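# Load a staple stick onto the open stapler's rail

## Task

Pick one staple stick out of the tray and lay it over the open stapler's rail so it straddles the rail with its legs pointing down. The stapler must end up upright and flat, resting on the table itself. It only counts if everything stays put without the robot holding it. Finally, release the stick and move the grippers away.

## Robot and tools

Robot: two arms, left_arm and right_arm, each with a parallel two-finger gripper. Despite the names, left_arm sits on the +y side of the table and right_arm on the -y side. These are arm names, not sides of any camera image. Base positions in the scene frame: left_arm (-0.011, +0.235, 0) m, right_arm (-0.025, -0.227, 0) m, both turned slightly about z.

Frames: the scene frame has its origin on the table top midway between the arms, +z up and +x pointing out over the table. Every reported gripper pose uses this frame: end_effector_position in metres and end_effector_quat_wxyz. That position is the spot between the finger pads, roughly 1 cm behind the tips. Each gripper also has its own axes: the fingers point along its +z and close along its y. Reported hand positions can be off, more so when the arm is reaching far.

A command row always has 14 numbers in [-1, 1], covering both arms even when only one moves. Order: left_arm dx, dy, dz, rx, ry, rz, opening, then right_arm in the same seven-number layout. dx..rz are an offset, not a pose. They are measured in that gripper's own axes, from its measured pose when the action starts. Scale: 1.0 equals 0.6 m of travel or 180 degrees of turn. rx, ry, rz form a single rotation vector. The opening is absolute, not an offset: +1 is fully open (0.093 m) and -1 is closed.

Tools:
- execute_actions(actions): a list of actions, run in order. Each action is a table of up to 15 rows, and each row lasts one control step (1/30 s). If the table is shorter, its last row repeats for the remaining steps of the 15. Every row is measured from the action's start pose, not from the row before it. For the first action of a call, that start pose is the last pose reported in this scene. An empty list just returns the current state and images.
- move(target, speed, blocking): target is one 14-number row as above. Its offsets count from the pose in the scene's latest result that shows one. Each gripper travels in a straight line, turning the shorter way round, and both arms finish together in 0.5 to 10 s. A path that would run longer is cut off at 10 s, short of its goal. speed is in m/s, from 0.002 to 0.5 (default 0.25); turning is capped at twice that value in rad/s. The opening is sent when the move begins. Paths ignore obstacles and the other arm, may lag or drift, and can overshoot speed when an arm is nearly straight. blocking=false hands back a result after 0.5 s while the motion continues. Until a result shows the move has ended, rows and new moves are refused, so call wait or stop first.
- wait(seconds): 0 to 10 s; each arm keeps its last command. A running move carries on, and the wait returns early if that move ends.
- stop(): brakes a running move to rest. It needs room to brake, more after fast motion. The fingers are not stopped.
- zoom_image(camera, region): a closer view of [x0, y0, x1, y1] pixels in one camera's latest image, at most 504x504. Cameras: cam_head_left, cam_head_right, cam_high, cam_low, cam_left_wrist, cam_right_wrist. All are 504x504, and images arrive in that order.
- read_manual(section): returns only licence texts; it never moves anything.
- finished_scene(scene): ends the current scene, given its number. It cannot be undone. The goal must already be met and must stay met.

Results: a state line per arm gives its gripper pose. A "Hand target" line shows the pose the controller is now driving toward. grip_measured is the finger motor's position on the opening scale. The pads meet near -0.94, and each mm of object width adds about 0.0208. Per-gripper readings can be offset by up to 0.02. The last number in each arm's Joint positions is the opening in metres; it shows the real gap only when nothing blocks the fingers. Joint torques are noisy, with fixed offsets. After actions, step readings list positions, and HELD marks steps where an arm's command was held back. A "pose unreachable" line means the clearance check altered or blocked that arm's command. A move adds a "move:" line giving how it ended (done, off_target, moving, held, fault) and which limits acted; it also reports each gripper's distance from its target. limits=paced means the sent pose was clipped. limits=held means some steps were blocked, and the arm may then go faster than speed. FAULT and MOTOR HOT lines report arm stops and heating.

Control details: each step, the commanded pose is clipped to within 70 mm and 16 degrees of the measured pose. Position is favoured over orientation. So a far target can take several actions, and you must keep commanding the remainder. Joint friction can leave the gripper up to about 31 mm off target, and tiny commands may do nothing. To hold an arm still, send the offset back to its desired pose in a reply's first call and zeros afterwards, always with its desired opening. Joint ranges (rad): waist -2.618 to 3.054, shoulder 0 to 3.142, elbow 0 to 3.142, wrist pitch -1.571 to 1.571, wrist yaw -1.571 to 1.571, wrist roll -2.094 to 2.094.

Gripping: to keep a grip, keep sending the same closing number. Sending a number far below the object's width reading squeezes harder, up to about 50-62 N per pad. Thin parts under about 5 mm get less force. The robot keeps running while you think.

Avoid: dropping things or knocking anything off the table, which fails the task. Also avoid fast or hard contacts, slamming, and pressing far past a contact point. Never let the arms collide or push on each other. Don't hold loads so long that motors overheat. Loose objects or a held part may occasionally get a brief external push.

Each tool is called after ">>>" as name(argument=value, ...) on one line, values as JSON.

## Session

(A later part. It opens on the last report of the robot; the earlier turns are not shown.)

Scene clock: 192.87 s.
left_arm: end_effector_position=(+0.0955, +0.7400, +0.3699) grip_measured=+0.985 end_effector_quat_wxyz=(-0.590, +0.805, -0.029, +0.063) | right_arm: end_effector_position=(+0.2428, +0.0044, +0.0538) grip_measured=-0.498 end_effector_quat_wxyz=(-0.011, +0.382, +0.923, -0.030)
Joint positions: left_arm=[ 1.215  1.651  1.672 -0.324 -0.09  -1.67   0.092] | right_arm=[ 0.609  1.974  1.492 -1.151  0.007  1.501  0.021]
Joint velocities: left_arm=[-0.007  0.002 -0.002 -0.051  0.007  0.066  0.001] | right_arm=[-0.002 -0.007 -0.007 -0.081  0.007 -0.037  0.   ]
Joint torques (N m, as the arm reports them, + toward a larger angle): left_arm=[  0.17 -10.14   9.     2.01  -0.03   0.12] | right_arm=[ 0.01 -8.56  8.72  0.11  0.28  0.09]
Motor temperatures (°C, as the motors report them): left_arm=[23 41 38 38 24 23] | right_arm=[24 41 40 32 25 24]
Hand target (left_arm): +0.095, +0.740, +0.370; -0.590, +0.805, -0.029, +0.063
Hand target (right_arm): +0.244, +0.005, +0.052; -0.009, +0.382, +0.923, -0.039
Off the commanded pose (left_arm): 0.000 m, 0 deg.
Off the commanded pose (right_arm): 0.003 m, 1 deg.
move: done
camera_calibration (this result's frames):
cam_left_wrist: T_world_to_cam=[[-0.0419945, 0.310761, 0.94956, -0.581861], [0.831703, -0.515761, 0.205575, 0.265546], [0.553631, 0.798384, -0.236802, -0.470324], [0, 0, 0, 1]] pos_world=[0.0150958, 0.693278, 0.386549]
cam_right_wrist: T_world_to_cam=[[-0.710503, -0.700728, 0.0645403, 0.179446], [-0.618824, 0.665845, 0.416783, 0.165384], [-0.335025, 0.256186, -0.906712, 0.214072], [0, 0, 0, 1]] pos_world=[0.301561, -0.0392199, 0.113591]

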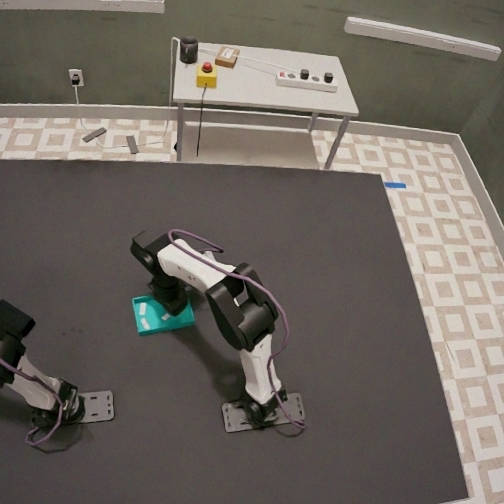

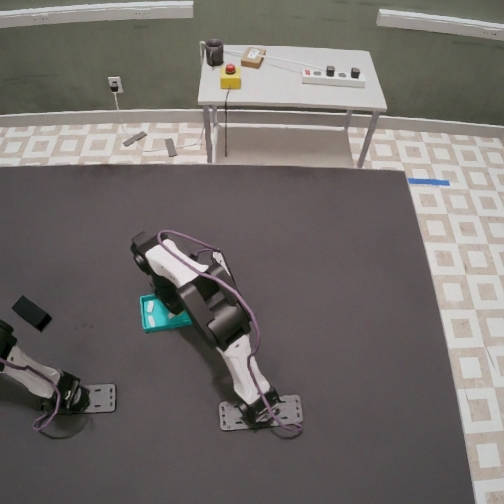

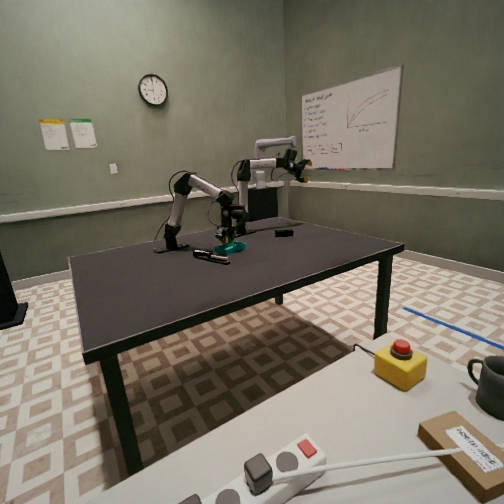

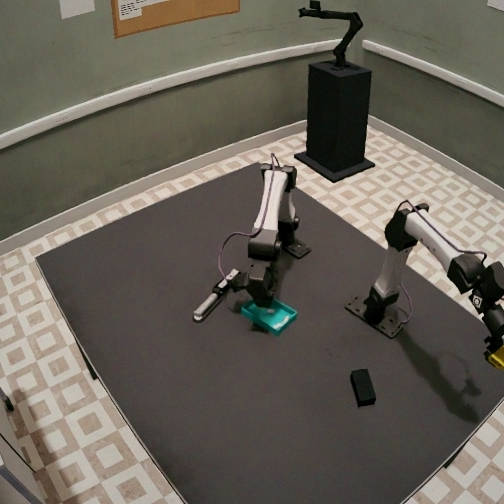

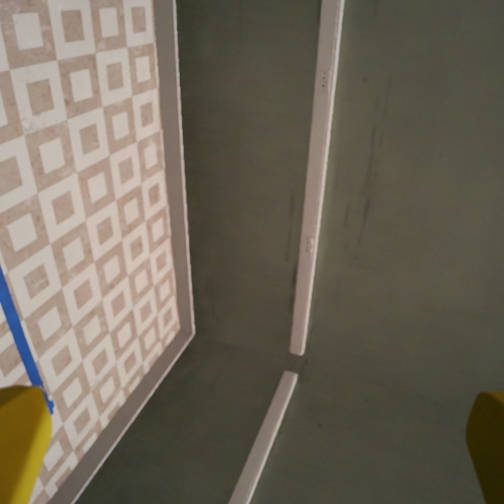

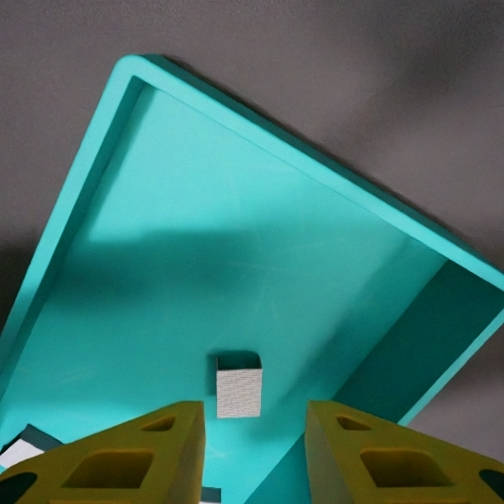

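>>> move(target=[0,0,0,0,0,0,1,0.024,0.005,0.062,0,0,0,-0.5], speed=0.08)

Scene clock: 205.80 s.
left_arm: end_effector_position=(+0.0955, +0.7400, +0.3699) grip_measured=+0.985 end_effector_quat_wxyz=(-0.590, +0.805, -0.029, +0.063) | right_arm: end_effector_position=(+0.2385, +0.0165, +0.0262) grip_measured=-0.498 end_effector_quat_wxyz=(-0.005, +0.381, +0.924, -0.020)
Joint positions: left_arm=[ 1.215  1.651  1.672 -0.324 -0.09  -1.67   0.092] | right_arm=[ 0.642  2.003  1.419 -1.028  0.007  1.532  0.021]
Joint velocities: left_arm=[-0.022  0.012  0.002 -0.022 -0.081  0.037 -0.001] | right_arm=[ 0.002 -0.002 -0.017  0.022  0.051 -0.037 -0.001]
Joint torques (N m, as the arm reports them, + toward a larger angle): left_arm=[  0.18 -10.12   8.97   2.02  -0.04   0.12] | right_arm=[ 0.06 -9.18  5.21  0.35  0.13  0.18]
Motor temperatures (°C, as the motors report them): left_arm=[23 42 38 39 24 23] | right_arm=[24 40 41 31 25 24]
Hand target (left_arm): +0.095, +0.740, +0.370; -0.590, +0.805, -0.029, +0.063
Hand target (right_arm): +0.233, +0.015, +0.017; -0.011, +0.382, +0.924, -0.030
Off the commanded pose (left_arm): 0.000 m, 0 deg.
Off the commanded pose (right_arm): 0.011 m, 1 deg.
move: off_target (right_arm)
camera_calibration (this result's frames):
cam_left_wrist: T_world_to_cam=[[-0.0419945, 0.310761, 0.94956, -0.581861], [0.831703, -0.515761, 0.205575, 0.265546], [0.553631, 0.798384, -0.236802, -0.470324], [0, 0, 0, 1]] pos_world=[0.0150958, 0.693278, 0.386549]
cam_right_wrist: T_world_to_cam=[[-0.709264, -0.703648, 0.0427031, 0.186957], [-0.628095, 0.658288, 0.414913, 0.168633], [-0.320064, 0.267462, -0.908858, 0.180791], [0, 0, 0, 1]] pos_world=[0.296384, -0.0278118, 0.0863614]

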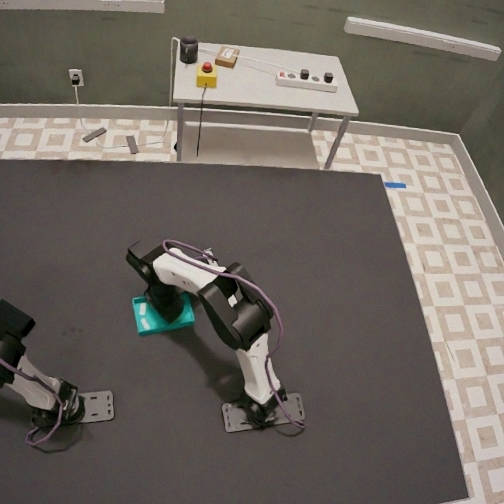

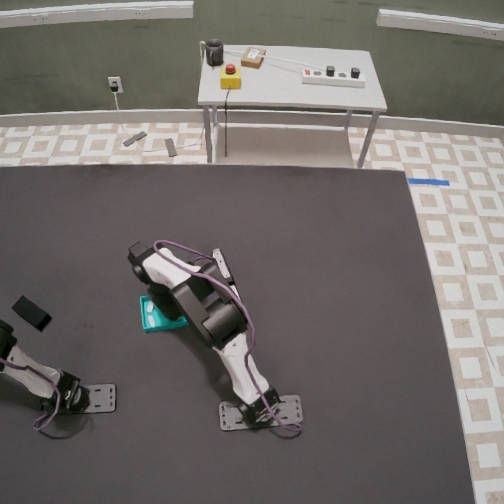

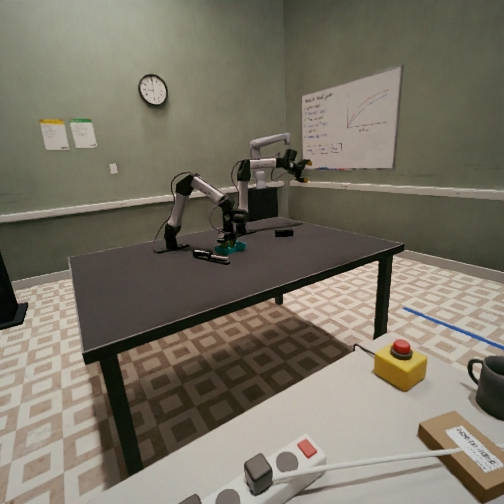

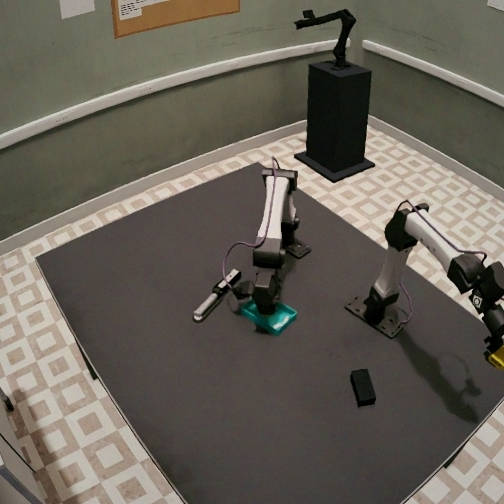

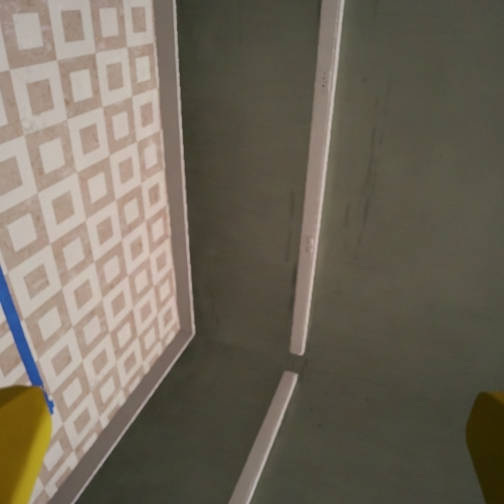

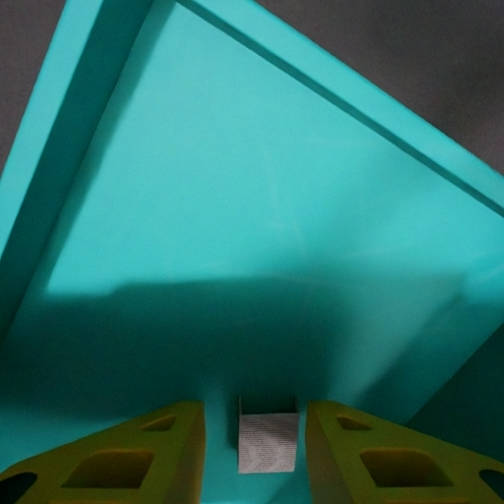

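>>> execute_actions(actions=[[[0,0,0,0,0,0,1,0,-0.012,0.04,0.008,0,0,-0.48]],[[0,0,0,0,0,0,1,0,0,0,0,0,0,-0.48]]])

Scene clock: 211.77 s.
left_arm: end_effector_position=(+0.0955, +0.7400, +0.3699) grip_measured=+0.985 end_effector_quat_wxyz=(-0.590, +0.805, -0.029, +0.063) | right_arm: end_effector_position=(+0.2394, +0.0173, +0.0215) grip_measured=-0.482 end_effector_quat_wxyz=(-0.002, +0.381, +0.924, -0.013)
Joint positions: left_arm=[ 1.215  1.651  1.672 -0.324 -0.09  -1.67   0.092] | right_arm=[ 0.642  2.     1.396 -0.992  0.007  1.532  0.022]
Joint velocities: left_arm=[ 0.012 -0.002 -0.012 -0.022  0.007 -0.022  0.001] | right_arm=[ 0.002  0.002 -0.012 -0.022 -0.081  0.037  0.001]
Joint torques (N m, as the arm reports them, + toward a larger angle): left_arm=[  0.12 -10.16   8.93   2.01  -0.03   0.09] | right_arm=[ -0.33 -10.16   6.82   0.29   0.18   0.02]
Motor temperatures (°C, as the motors report them): left_arm=[23 42 38 39 24 23] | right_arm=[24 41 41 31 25 24]
Hand target (left_arm): +0.095, +0.740, +0.370; -0.590, +0.805, -0.029, +0.063
Hand target (right_arm): +0.239, +0.017, +0.021; -0.002, +0.381, +0.924, -0.014
Off the commanded pose (left_arm): 0.000 m, 0 deg.
Off the commanded pose (right_arm): 0.001 m, 0 deg.
Step readings (end_effector_position; steps 1 to 15: 1st action; 16 to 30: 2nd action):
0: left_arm (+0.0955, +0.7400, +0.3699) | right_arm (+0.2388, +0.0167, +0.0262)
1: left_arm (+0.0955, +0.7400, +0.3699) | right_arm (+0.2388, +0.0167, +0.0245)
2: left_arm (+0.0955, +0.7400, +0.3699) | right_arm (+0.2385, +0.0165, +0.0223)
4: left_arm (+0.0955, +0.7400, +0.3699) | right_arm (+0.2390, +0.0169, +0.0214)
8: left_arm (+0.0955, +0.7400, +0.3699) | right_arm (+0.2392, +0.0171, +0.0209)
15: left_arm (+0.0955, +0.7400, +0.3699) | right_arm (+0.2392, +0.0171, +0.0209)
16: left_arm (+0.0955, +0.7400, +0.3699) | right_arm (+0.2393, +0.0172, +0.0214)
17: left_arm (+0.0955, +0.7400, +0.3699) | right_arm (+0.2394, +0.0173, +0.0215)
19: left_arm (+0.0955, +0.7400, +0.3699) | right_arm (+0.2394, +0.0173, +0.0215)
23: left_arm (+0.0955, +0.7400, +0.3699) | right_arm (+0.2394, +0.0173, +0.0215)
30: end_effector_position above
camera_calibration (this result's frames):
cam_left_wrist: T_world_to_cam=[[-0.0419945, 0.310761, 0.94956, -0.581861], [0.831703, -0.515761, 0.205575, 0.265546], [0.553631, 0.798384, -0.236802, -0.470324], [0, 0, 0, 1]] pos_world=[0.0150958, 0.693278, 0.386549]
cam_right_wrist: T_world_to_cam=[[-0.710193, -0.703471, 0.0274564, 0.188868], [-0.632238, 0.654464, 0.414672, 0.171643], [-0.309679, 0.277138, -0.909557, 0.173977], [0, 0, 0, 1]] pos_world=[0.296529, -0.0276872, 0.0818807]

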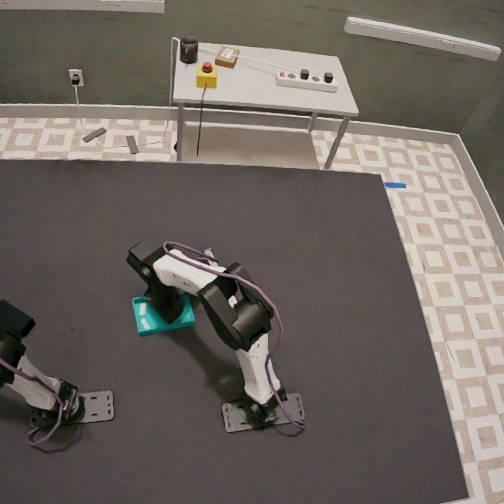

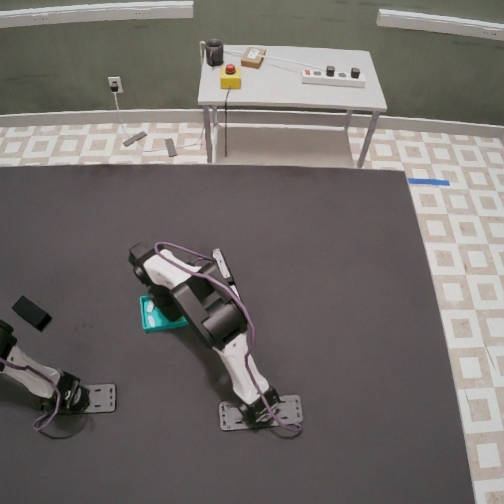

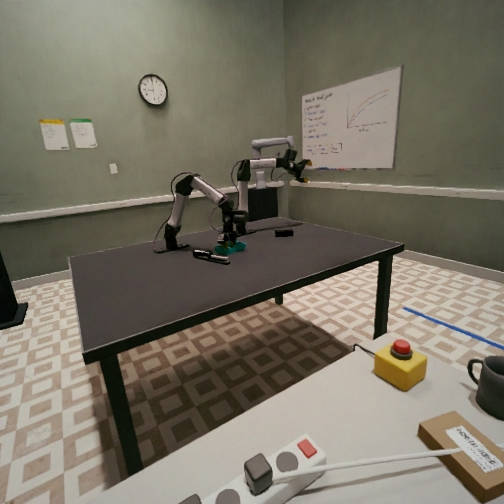

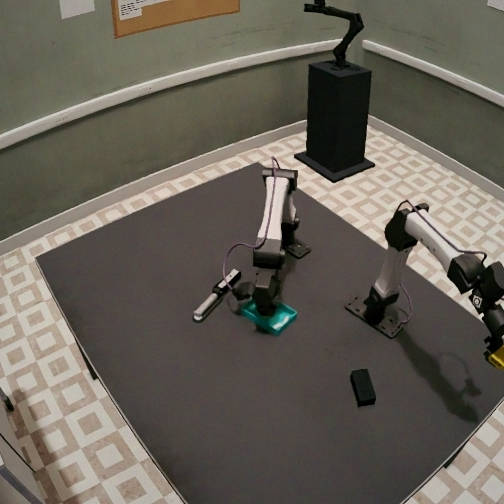

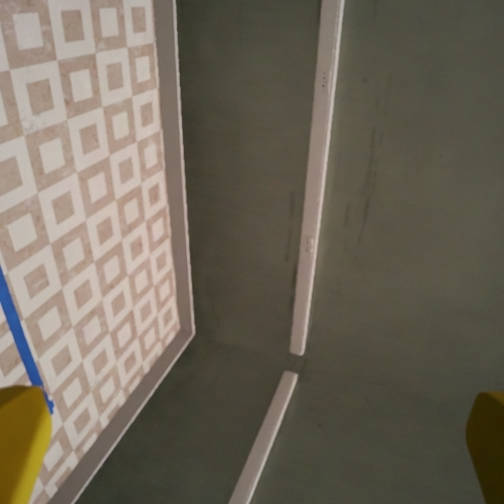

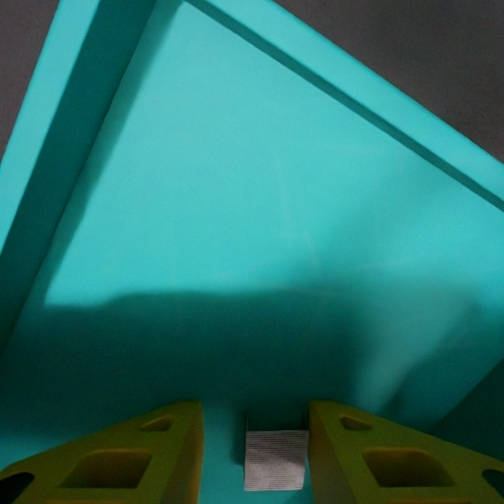

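>>> execute_actions(actions=[[[0,0,0,0,0,0,1,0,0,-0.004,0,0,0,-0.6]],[[0,0,0,0,0,0,1,0,0,0,0,0,0,-0.8]],[[0,0,0,0,0,0,1,0,0,-0.06,0,0,0,-0.8]],[[0,0,0,0,0,0,1,0,0,-0.07,0,0,0,-0.8]]])

Scene clock: 220.00 s.
left_arm: end_effector_position=(+0.0955, +0.7400, +0.3699) grip_measured=+0.985 end_effector_quat_wxyz=(-0.590, +0.805, -0.029, +0.063) | right_arm: end_effector_position=(+0.2424, +0.0201, +0.0952) grip_measured=-0.789 end_effector_quat_wxyz=(+0.002, +0.382, +0.924, -0.004)
Joint positions: left_arm=[ 1.215  1.651  1.672 -0.324 -0.09  -1.67   0.092] | right_arm=[ 0.642  1.934  1.603 -1.247  0.007  1.532  0.007]
Joint velocities: left_arm=[-0.012 -0.007 -0.002 -0.007 -0.007 -0.066 -0.001] | right_arm=[ 0.007  0.017 -0.002 -0.007 -0.066  0.037 -0.001]
Joint torques (N m, as the arm reports them, + toward a larger angle): left_arm=[  0.16 -10.     8.93   2.02  -0.06   0.1 ] | right_arm=[-0.37 -9.99  8.26  0.24  0.19  0.01]
Motor temperatures (°C, as the motors report them): left_arm=[23 42 38 39 24 23] | right_arm=[24 41 41 31 25 24]
Hand target (left_arm): +0.095, +0.740, +0.370; -0.590, +0.805, -0.029, +0.063
Hand target (right_arm): +0.241, +0.019, +0.097; -0.000, +0.382, +0.924, -0.010
Off the commanded pose (left_arm): 0.000 m, 0 deg.
Off the commanded pose (right_arm): 0.002 m, 1 deg.
Step readings (end_effector_position; steps 1 to 15: 1st action; 16 to 30: 2nd action; 31 to 45: 3rd action; 46 to 60: 4th action):
0: left_arm (+0.0955, +0.7400, +0.3699) | right_arm (+0.2394, +0.0173, +0.0215)
1: left_arm (+0.0955, +0.7400, +0.3699) | right_arm (+0.2394, +0.0173, +0.0215)
2: left_arm (+0.0955, +0.7400, +0.3699) | right_arm (+0.2394, +0.0173, +0.0215)
4: left_arm (+0.0955, +0.7400, +0.3699) | right_arm (+0.2394, +0.0173, +0.0215)
8: left_arm (+0.0955, +0.7400, +0.3699) | right_arm (+0.2394, +0.0173, +0.0215)
15: left_arm (+0.0955, +0.7400, +0.3699) | right_arm (+0.2394, +0.0173, +0.0215)
16: left_arm (+0.0955, +0.7400, +0.3699) | right_arm (+0.2395, +0.0174, +0.0215)
17: left_arm (+0.0955, +0.7400, +0.3699) | right_arm (+0.2395, +0.0174, +0.0215)
19: left_arm (+0.0955, +0.7400, +0.3699) | right_arm (+0.2395, +0.0174, +0.0215)
23: left_arm (+0.0955, +0.7400, +0.3699) | right_arm (+0.2395, +0.0174, +0.0215)
30: left_arm (+0.0955, +0.7400, +0.3699) | right_arm (+0.2395, +0.0174, +0.0215)
31: left_arm (+0.0955, +0.7400, +0.3699) | right_arm (+0.2390, +0.0170, +0.0242)
32: left_arm (+0.0955, +0.7400, +0.3699) | right_arm (+0.2385, +0.0164, +0.0282)
34: left_arm (+0.0955, +0.7400, +0.3699) | right_arm (+0.2411, +0.0188, +0.0397)
38: left_arm (+0.0955, +0.7400, +0.3699) | right_arm (+0.2443, +0.0219, +0.0540)
45: left_arm (+0.0955, +0.7400, +0.3699) | right_arm (+0.2406, +0.0184, +0.0545)
46: left_arm (+0.0955, +0.7400, +0.3699) | right_arm (+0.2400, +0.0178, +0.0582)
47: left_arm (+0.0955, +0.7400, +0.3699) | right_arm (+0.2397, +0.0176, +0.0635)
49: left_arm (+0.0955, +0.7400, +0.3699) | right_arm (+0.2440, +0.0216, +0.0786)
53: left_arm (+0.0955, +0.7400, +0.3699) | right_arm (+0.2475, +0.0248, +0.0948)
60: end_effector_position above
camera_calibration (this result's frames):
cam_left_wrist: T_world_to_cam=[[-0.0419945, 0.310761, 0.94956, -0.581861], [0.831703, -0.515761, 0.205575, 0.265546], [0.553631, 0.798384, -0.236802, -0.470324], [0, 0, 0, 1]] pos_world=[0.0150958, 0.693278, 0.386549]
cam_right_wrist: T_world_to_cam=[[-0.710446, -0.703706, 0.00801403, 0.192881], [-0.638141, 0.648971, 0.414261, 0.142751], [-0.296719, 0.289196, -0.910123, 0.237799], [0, 0, 0, 1]] pos_world=[0.298686, -0.0256802, 0.155744]

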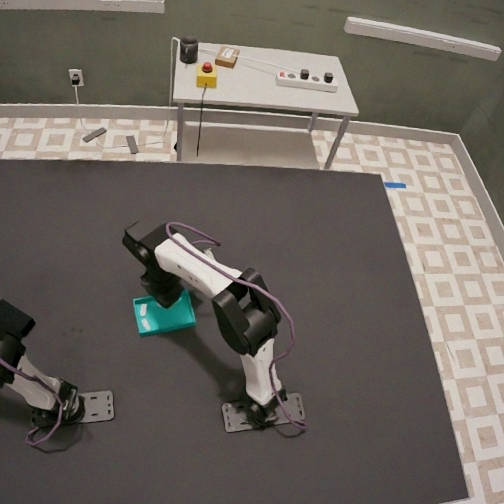

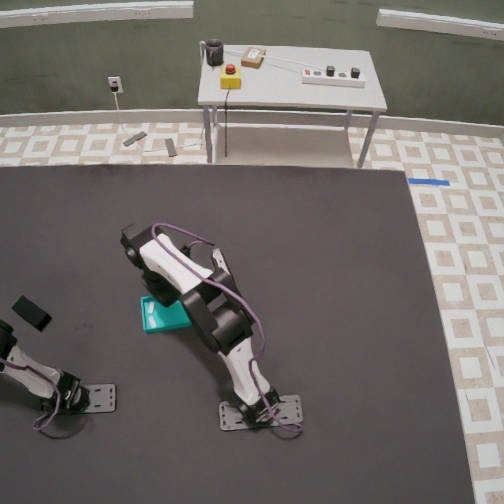

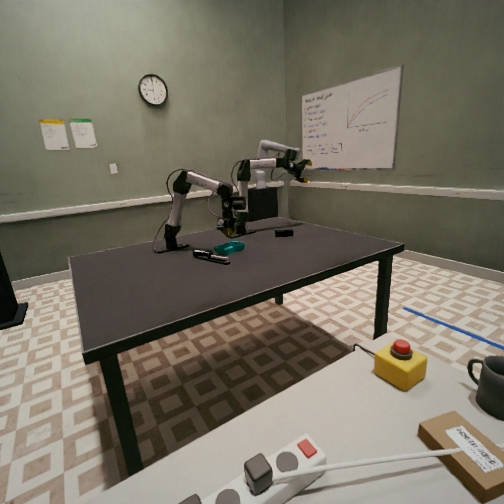

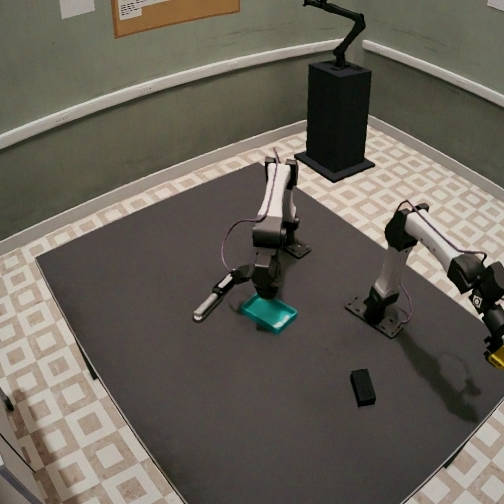

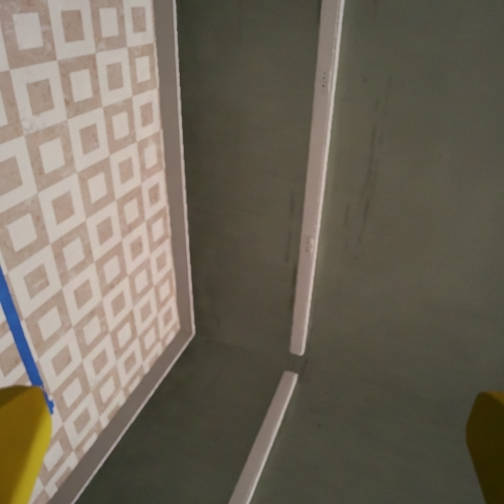

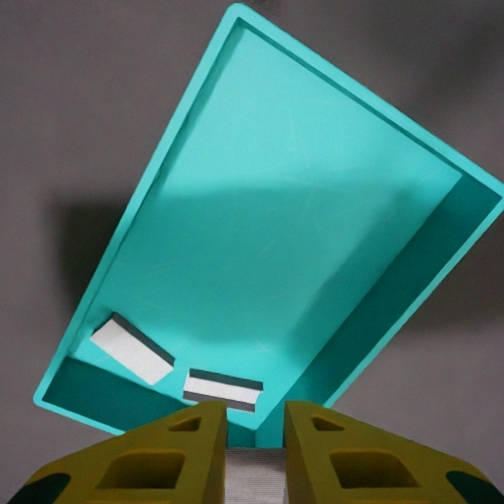

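>>> move(target=[0,0,0,0,0,0,1,-0.328,-0.026,-0.03,0,0,-0.383,-0.8], speed=0.2)

Scene clock: 234.73 s.
left_arm: end_effector_position=(+0.0955, +0.7400, +0.3699) grip_measured=+0.985 end_effector_quat_wxyz=(-0.590, +0.805, -0.029, +0.063) | right_arm: end_effector_position=(+0.3668, -0.1286, +0.1173) grip_measured=-0.789 end_effector_quat_wxyz=(+0.006, -0.205, +0.979, -0.003)
Joint positions: left_arm=[ 1.215  1.651  1.672 -0.324 -0.09  -1.67   0.092] | right_arm=[ 0.141  2.081  1.903 -1.381  0.007 -0.165  0.007]
Joint velocities: left_arm=[ 0.002 -0.022  0.002 -0.051  0.037 -0.037  0.   ] | right_arm=[-0.007 -0.017  0.002  0.066  0.022  0.066  0.001]
Joint torques (N m, as the arm reports them, + toward a larger angle): left_arm=[  0.17 -10.18   8.94   2.    -0.03   0.11] | right_arm=[ -0.77 -10.     9.04   0.32   0.19  -0.04]
Motor temperatures (°C, as the motors report them): left_arm=[23 42 39 40 24 23] | right_arm=[24 42 42 31 25 24]
Hand target (left_arm): +0.095, +0.740, +0.370; -0.590, +0.805, -0.029, +0.063
Hand target (right_arm): +0.369, -0.131, +0.114; -0.001, -0.209, +0.978, -0.009
Off the commanded pose (left_arm): 0.000 m, 0 deg.
Off the commanded pose (right_arm): 0.005 m, 1 deg.
move: done
camera_calibration (this result's frames):
cam_left_wrist: T_world_to_cam=[[-0.0419945, 0.310761, 0.94956, -0.581861], [0.831703, -0.515761, 0.205575, 0.265546], [0.553631, 0.798384, -0.236802, -0.470324], [0, 0, 0, 1]] pos_world=[0.0150958, 0.693278, 0.386549]
cam_right_wrist: T_world_to_cam=[[0.394606, -0.918786, 0.0108725, -0.256841], [-0.839255, -0.355581, 0.411356, 0.254401], [-0.374082, -0.171448, -0.91141, 0.3071], [0, 0, 0, 1]] pos_world=[0.429739, -0.0928698, 0.178037]

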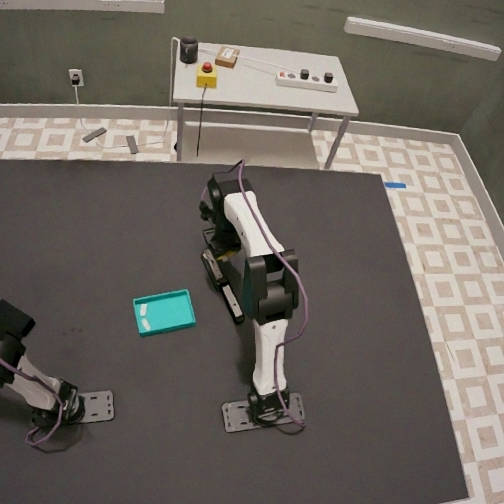

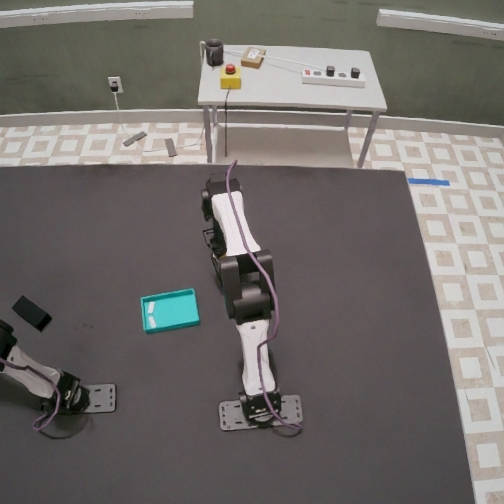

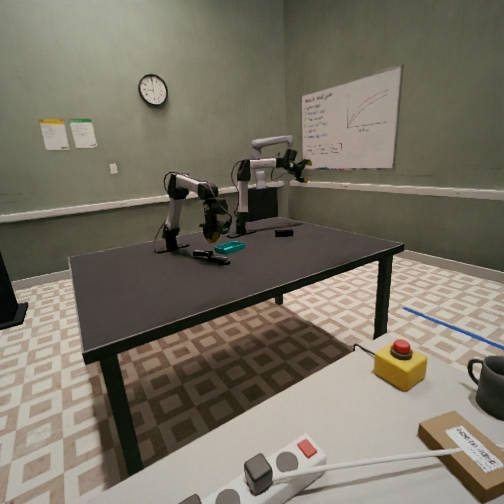

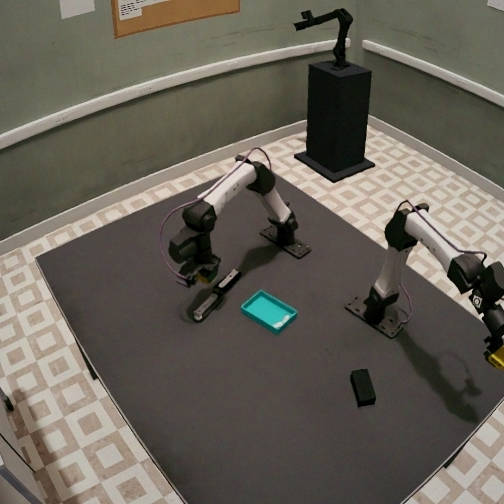

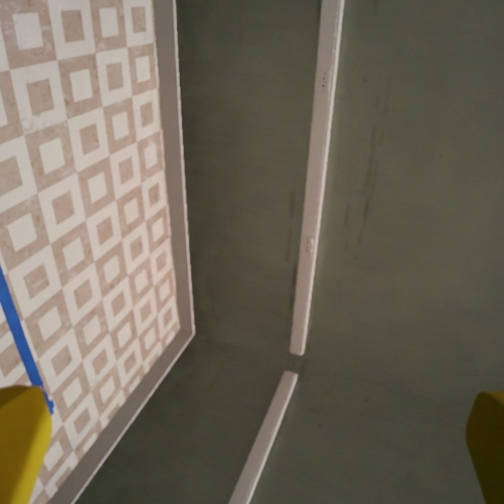

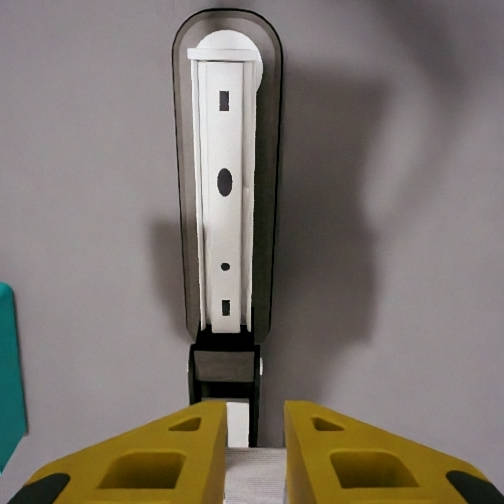

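>>> move(target=[0,0,0,0,0,0,1,-0.05,0.024,0.08,0,0,0,-0.8], speed=0.1)

Scene clock: 241.63 s.
left_arm: end_effector_position=(+0.0955, +0.7400, +0.3699) grip_measured=+0.985 end_effector_quat_wxyz=(-0.590, +0.805, -0.029, +0.063) | right_arm: end_effector_position=(+0.3849, -0.1075, +0.0721) grip_measured=-0.789 end_effector_quat_wxyz=(+0.001, -0.207, +0.978, -0.004)
Joint positions: left_arm=[ 1.215  1.651  1.672 -0.324 -0.09  -1.67   0.092] | right_arm=[ 0.178  2.195  1.903 -1.278  0.007 -0.131  0.007]
Joint velocities: left_arm=[-0.007 -0.007 -0.007  0.007 -0.007  0.022 -0.001] | right_arm=[-0.007 -0.007 -0.017 -0.037  0.037 -0.037 -0.002]
Joint torques (N m, as the arm reports them, + toward a larger angle): left_arm=[  0.23 -10.16   9.02   2.01  -0.03   0.1 ] | right_arm=[  0.02 -11.66   8.42   0.45   0.14   0.14]
Motor temperatures (°C, as the motors report them): left_arm=[23 42 39 40 24 23] | right_arm=[24 43 43 30 25 24]
Hand target (left_arm): +0.095, +0.740, +0.370; -0.590, +0.805, -0.029, +0.063
Hand target (right_arm): +0.389, -0.103, +0.070; +0.006, -0.205, +0.979, -0.003
Off the commanded pose (left_arm): 0.000 m, 0 deg.
Off the commanded pose (right_arm): 0.006 m, 1 deg.
move: done
camera_calibration (this result's frames):
cam_left_wrist: T_world_to_cam=[[-0.0419945, 0.310761, 0.94956, -0.581861], [0.831703, -0.515761, 0.205575, 0.265546], [0.553631, 0.798384, -0.236802, -0.470324], [0, 0, 0, 1]] pos_world=[0.0150958, 0.693278, 0.386549]
cam_right_wrist: T_world_to_cam=[[0.398214, -0.917247, 0.00915111, -0.245271], [-0.833531, -0.357669, 0.421069, 0.29256], [-0.382951, -0.175303, -0.906983, 0.279031], [0, 0, 0, 1]] pos_world=[0.448383, -0.0714193, 0.132133]

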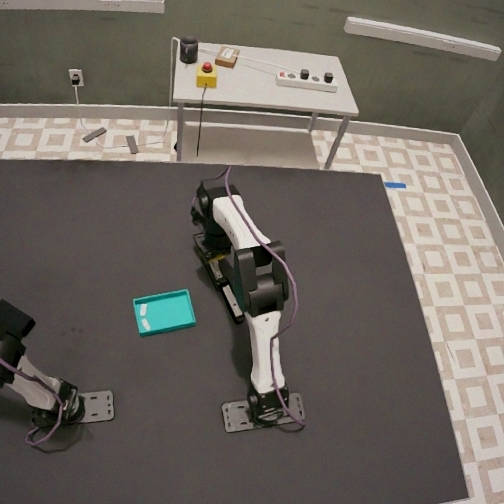

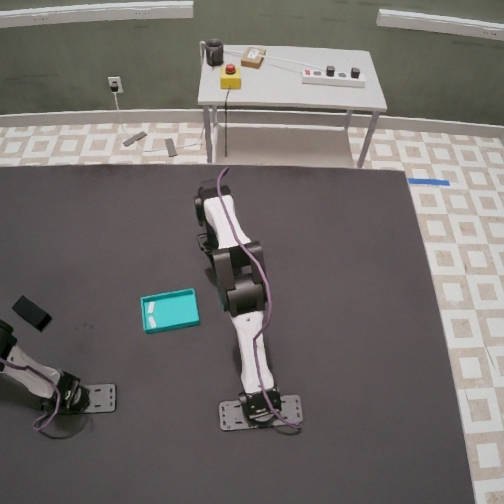

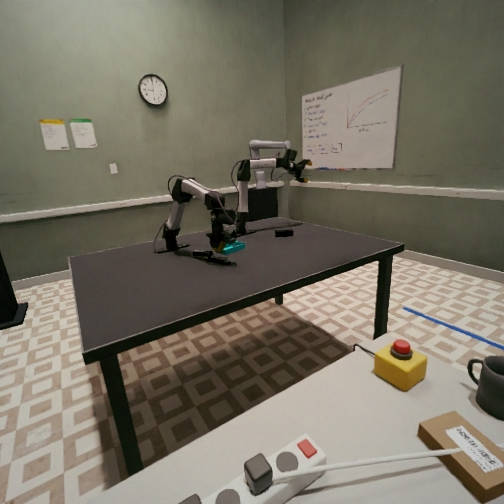

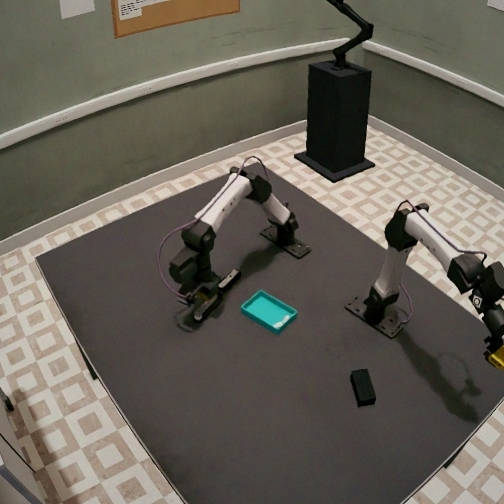

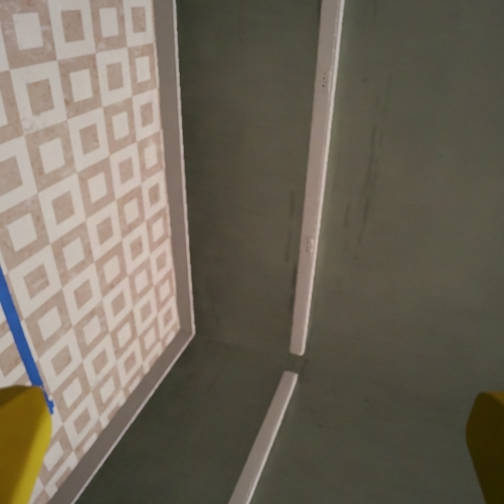

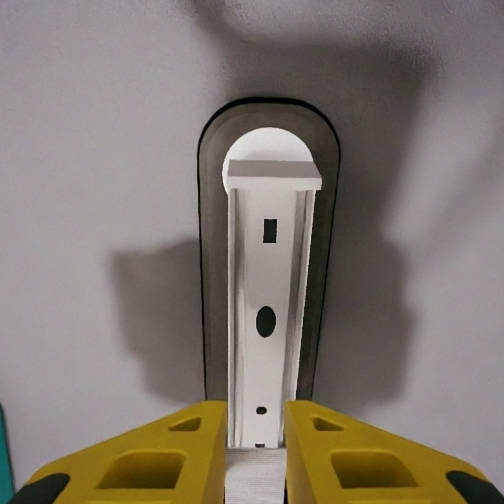

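>>> move(target=[0,0,0,0,0,0,1,-0.005,-0.004,0.04,0,0,0.014,-0.8], speed=0.06)

Scene clock: 250.07 s.
left_arm: end_effector_position=(+0.0955, +0.7400, +0.3699) grip_measured=+0.985 end_effector_quat_wxyz=(-0.590, +0.805, -0.029, +0.063) | right_arm: end_effector_position=(+0.3916, -0.1056, +0.0633) grip_measured=-0.789 end_effector_quat_wxyz=(+0.016, -0.192, +0.981, -0.002)
Joint positions: left_arm=[ 1.215  1.651  1.672 -0.324 -0.09  -1.67   0.092] | right_arm=[ 0.178  2.195  1.868 -1.211  0.007 -0.101  0.007]
Joint velocities: left_arm=[-0.007 -0.017 -0.007 -0.022  0.007  0.095 -0.   ] | right_arm=[-0.002  0.012  0.012 -0.022  0.051 -0.037  0.   ]
Joint torques (N m, as the arm reports them, + toward a larger angle): left_arm=[  0.15 -10.15   9.05   2.01  -0.06   0.11] | right_arm=[ -0.6  -10.81   5.64   0.58   0.12   0.15]
Motor temperatures (°C, as the motors report them): left_arm=[23 42 39 40 24 23] | right_arm=[24 44 43 30 25 24]
Hand target (left_arm): +0.095, +0.740, +0.370; -0.590, +0.805, -0.029, +0.063
Hand target (right_arm): +0.388, -0.109, +0.048; +0.001, -0.185, +0.983, -0.004
Off the commanded pose (left_arm): 0.000 m, 0 deg.
Off the commanded pose (right_arm): 0.016 m, 2 deg.
move: off_target (right_arm)
camera_calibration (this result's frames):
cam_left_wrist: T_world_to_cam=[[-0.0419945, 0.310761, 0.94956, -0.581861], [0.831703, -0.515761, 0.205575, 0.265546], [0.553631, 0.798384, -0.236802, -0.470324], [0, 0, 0, 1]] pos_world=[0.0150958, 0.693278, 0.386549]
cam_right_wrist: T_world_to_cam=[[0.370075, -0.928923, 0.0120731, -0.236447], [-0.856224, -0.336012, 0.392399, 0.315519], [-0.360452, -0.155554, -0.919716, 0.268028], [0, 0, 0, 1]] pos_world=[0.454269, -0.0719299, 0.125554]

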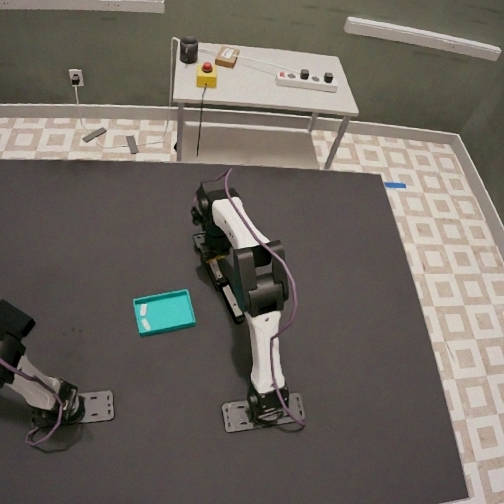

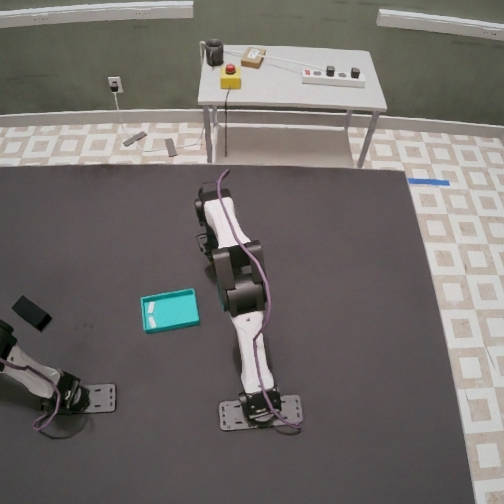

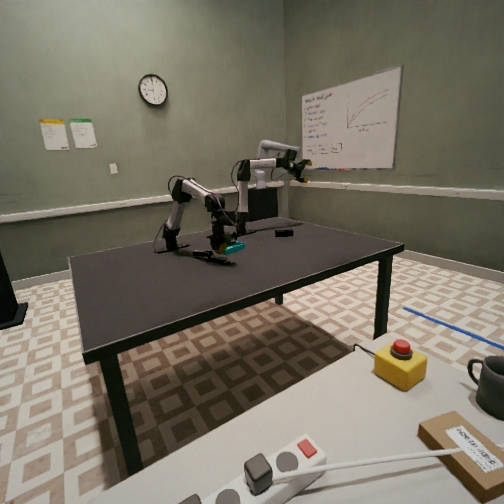

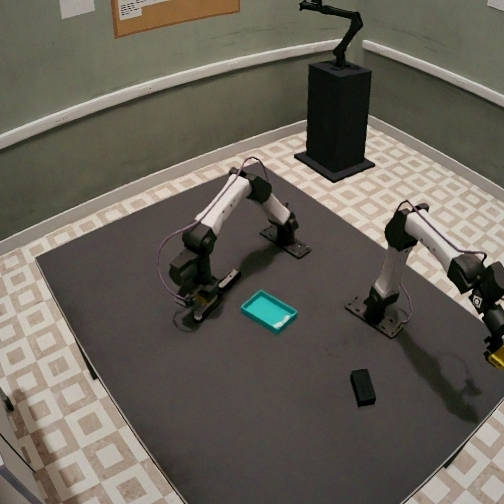

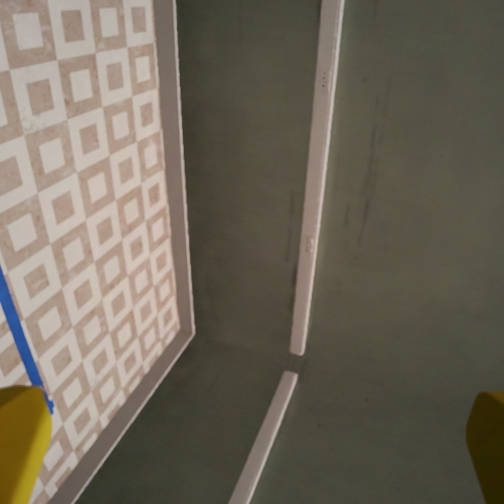

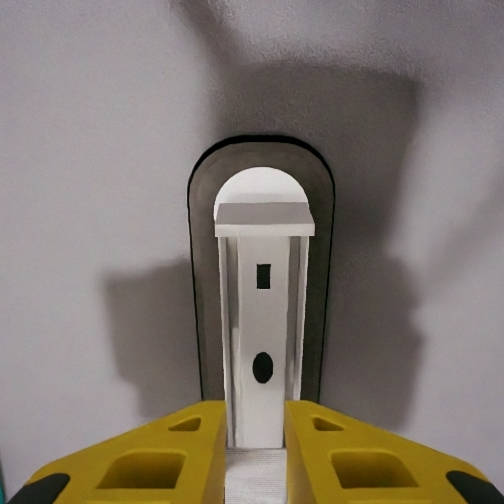

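>>> execute_actions(actions=[[[0,0,0,0,0,0,1,0.01,-0.006,0.055,0,0,0,-0.8]],[[0,0,0,0,0,0,1,0,0,0,0,0,0,-0.8]]])

Scene clock: 259.90 s.
left_arm: end_effector_position=(+0.0955, +0.7400, +0.3699) grip_measured=+0.985 end_effector_quat_wxyz=(-0.590, +0.805, -0.029, +0.063) | right_arm: end_effector_position=(+0.3921, -0.1060, +0.0476) grip_measured=-0.789 end_effector_quat_wxyz=(+0.030, -0.192, +0.981, -0.001)
Joint positions: left_arm=[ 1.215  1.651  1.672 -0.324 -0.09  -1.67   0.092] | right_arm=[ 0.177  2.177  1.773 -1.108  0.008 -0.102  0.007]
Joint velocities: left_arm=[-0.002  0.002 -0.012  0.037  0.022 -0.037 -0.002] | right_arm=[-0.007 -0.002 -0.037  0.037  0.022  0.007 -0.   ]
Joint torques (N m, as the arm reports them, + toward a larger angle): left_arm=[  0.09 -10.15   9.04   2.02  -0.04   0.09] | right_arm=[ -0.27 -12.63   7.49   0.54   0.12   0.07]
Motor temperatures (°C, as the motors report them): left_arm=[23 42 39 41 24 23] | right_arm=[24 45 42 30 25 24]
Hand target (left_arm): +0.095, +0.740, +0.370; -0.590, +0.805, -0.029, +0.063
Hand target (right_arm): +0.392, -0.106, +0.048; +0.030, -0.192, +0.981, -0.001
Off the commanded pose (left_arm): 0.000 m, 0 deg.
Off the commanded pose (right_arm): 0.000 m, 0 deg.
Step readings (end_effector_position; steps 1 to 15: 1st action; 16 to 30: 2nd action):
0: left_arm (+0.0955, +0.7400, +0.3699) | right_arm (+0.3919, -0.1055, +0.0633)
1: left_arm (+0.0955, +0.7400, +0.3699) | right_arm (+0.3922, -0.1054, +0.0602)
2: left_arm (+0.0955, +0.7400, +0.3699) | right_arm (+0.3911, -0.1057, +0.0559)
4: left_arm (+0.0955, +0.7400, +0.3699) | right_arm (+0.3869, -0.1070, +0.0467)
8: left_arm (+0.0955, +0.7400, +0.3699) | right_arm (+0.3910, -0.1063, +0.0472)
15: left_arm (+0.0955, +0.7400, +0.3699) | right_arm (+0.3922, -0.1060, +0.0476)
16: left_arm (+0.0955, +0.7400, +0.3699) | right_arm (+0.3922, -0.1060, +0.0476)
17: left_arm (+0.0955, +0.7400, +0.3699) | right_arm (+0.3921, -0.1060, +0.0476)
19: left_arm (+0.0955, +0.7400, +0.3699) | right_arm (+0.3921, -0.1060, +0.0476)
23: left_arm (+0.0955, +0.7400, +0.3699) | right_arm (+0.3921, -0.1060, +0.0476)
30: end_effector_position above
camera_calibration (this result's frames):
cam_left_wrist: T_world_to_cam=[[-0.0419945, 0.310761, 0.94956, -0.581861], [0.831703, -0.515761, 0.205575, 0.265546], [0.553631, 0.798384, -0.236802, -0.470324], [0, 0, 0, 1]] pos_world=[0.0150958, 0.693278, 0.386549]
cam_right_wrist: T_world_to_cam=[[0.369693, -0.929031, 0.0151084, -0.236852], [-0.866417, -0.338812, 0.36678, 0.326871], [-0.335632, -0.148686, -0.930185, 0.245148], [0, 0, 0, 1]] pos_world=[0.453049, -0.0728447, 0.111721]

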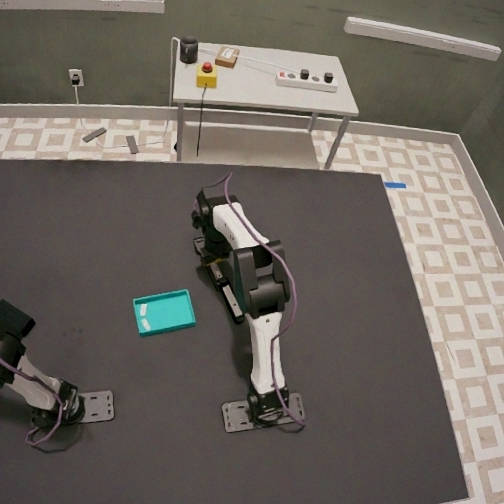

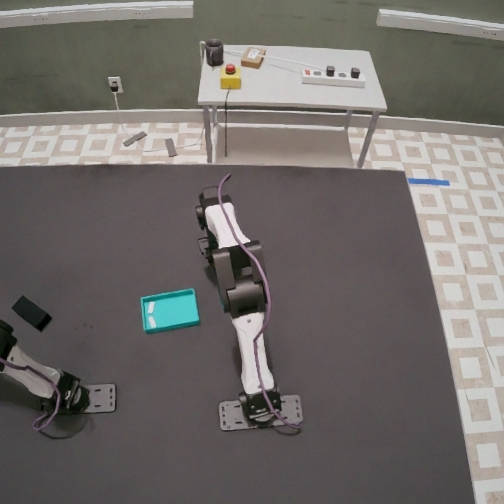

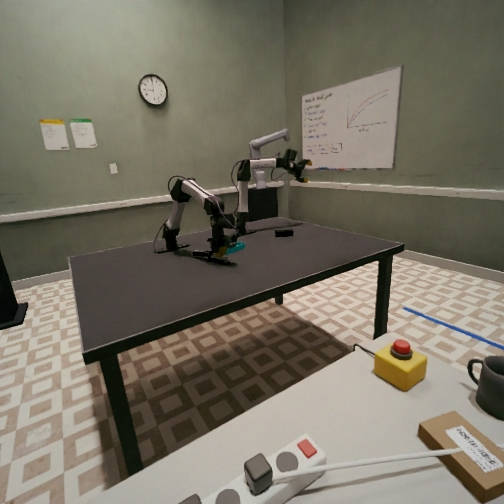

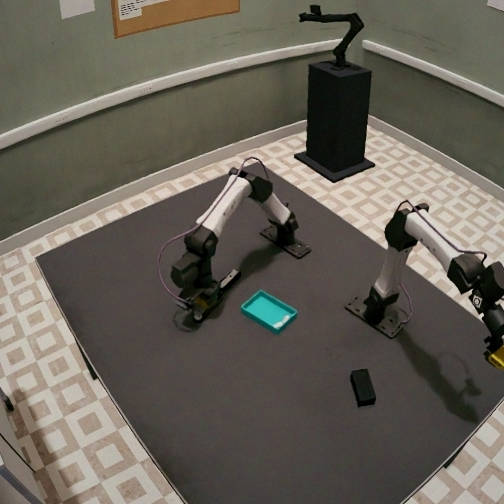

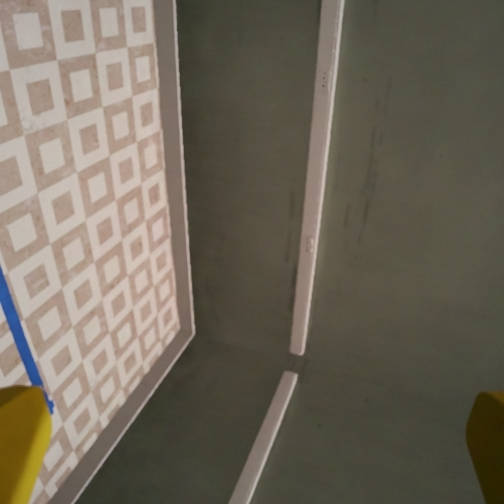

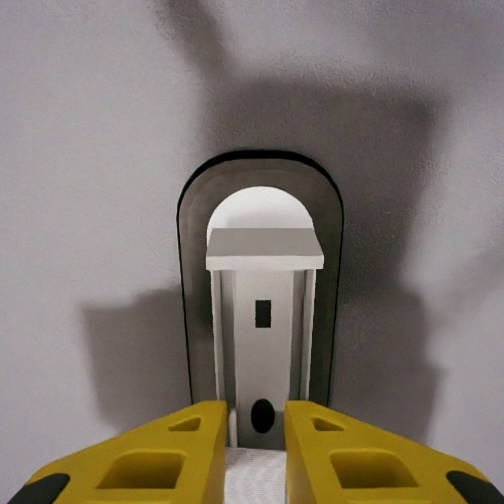

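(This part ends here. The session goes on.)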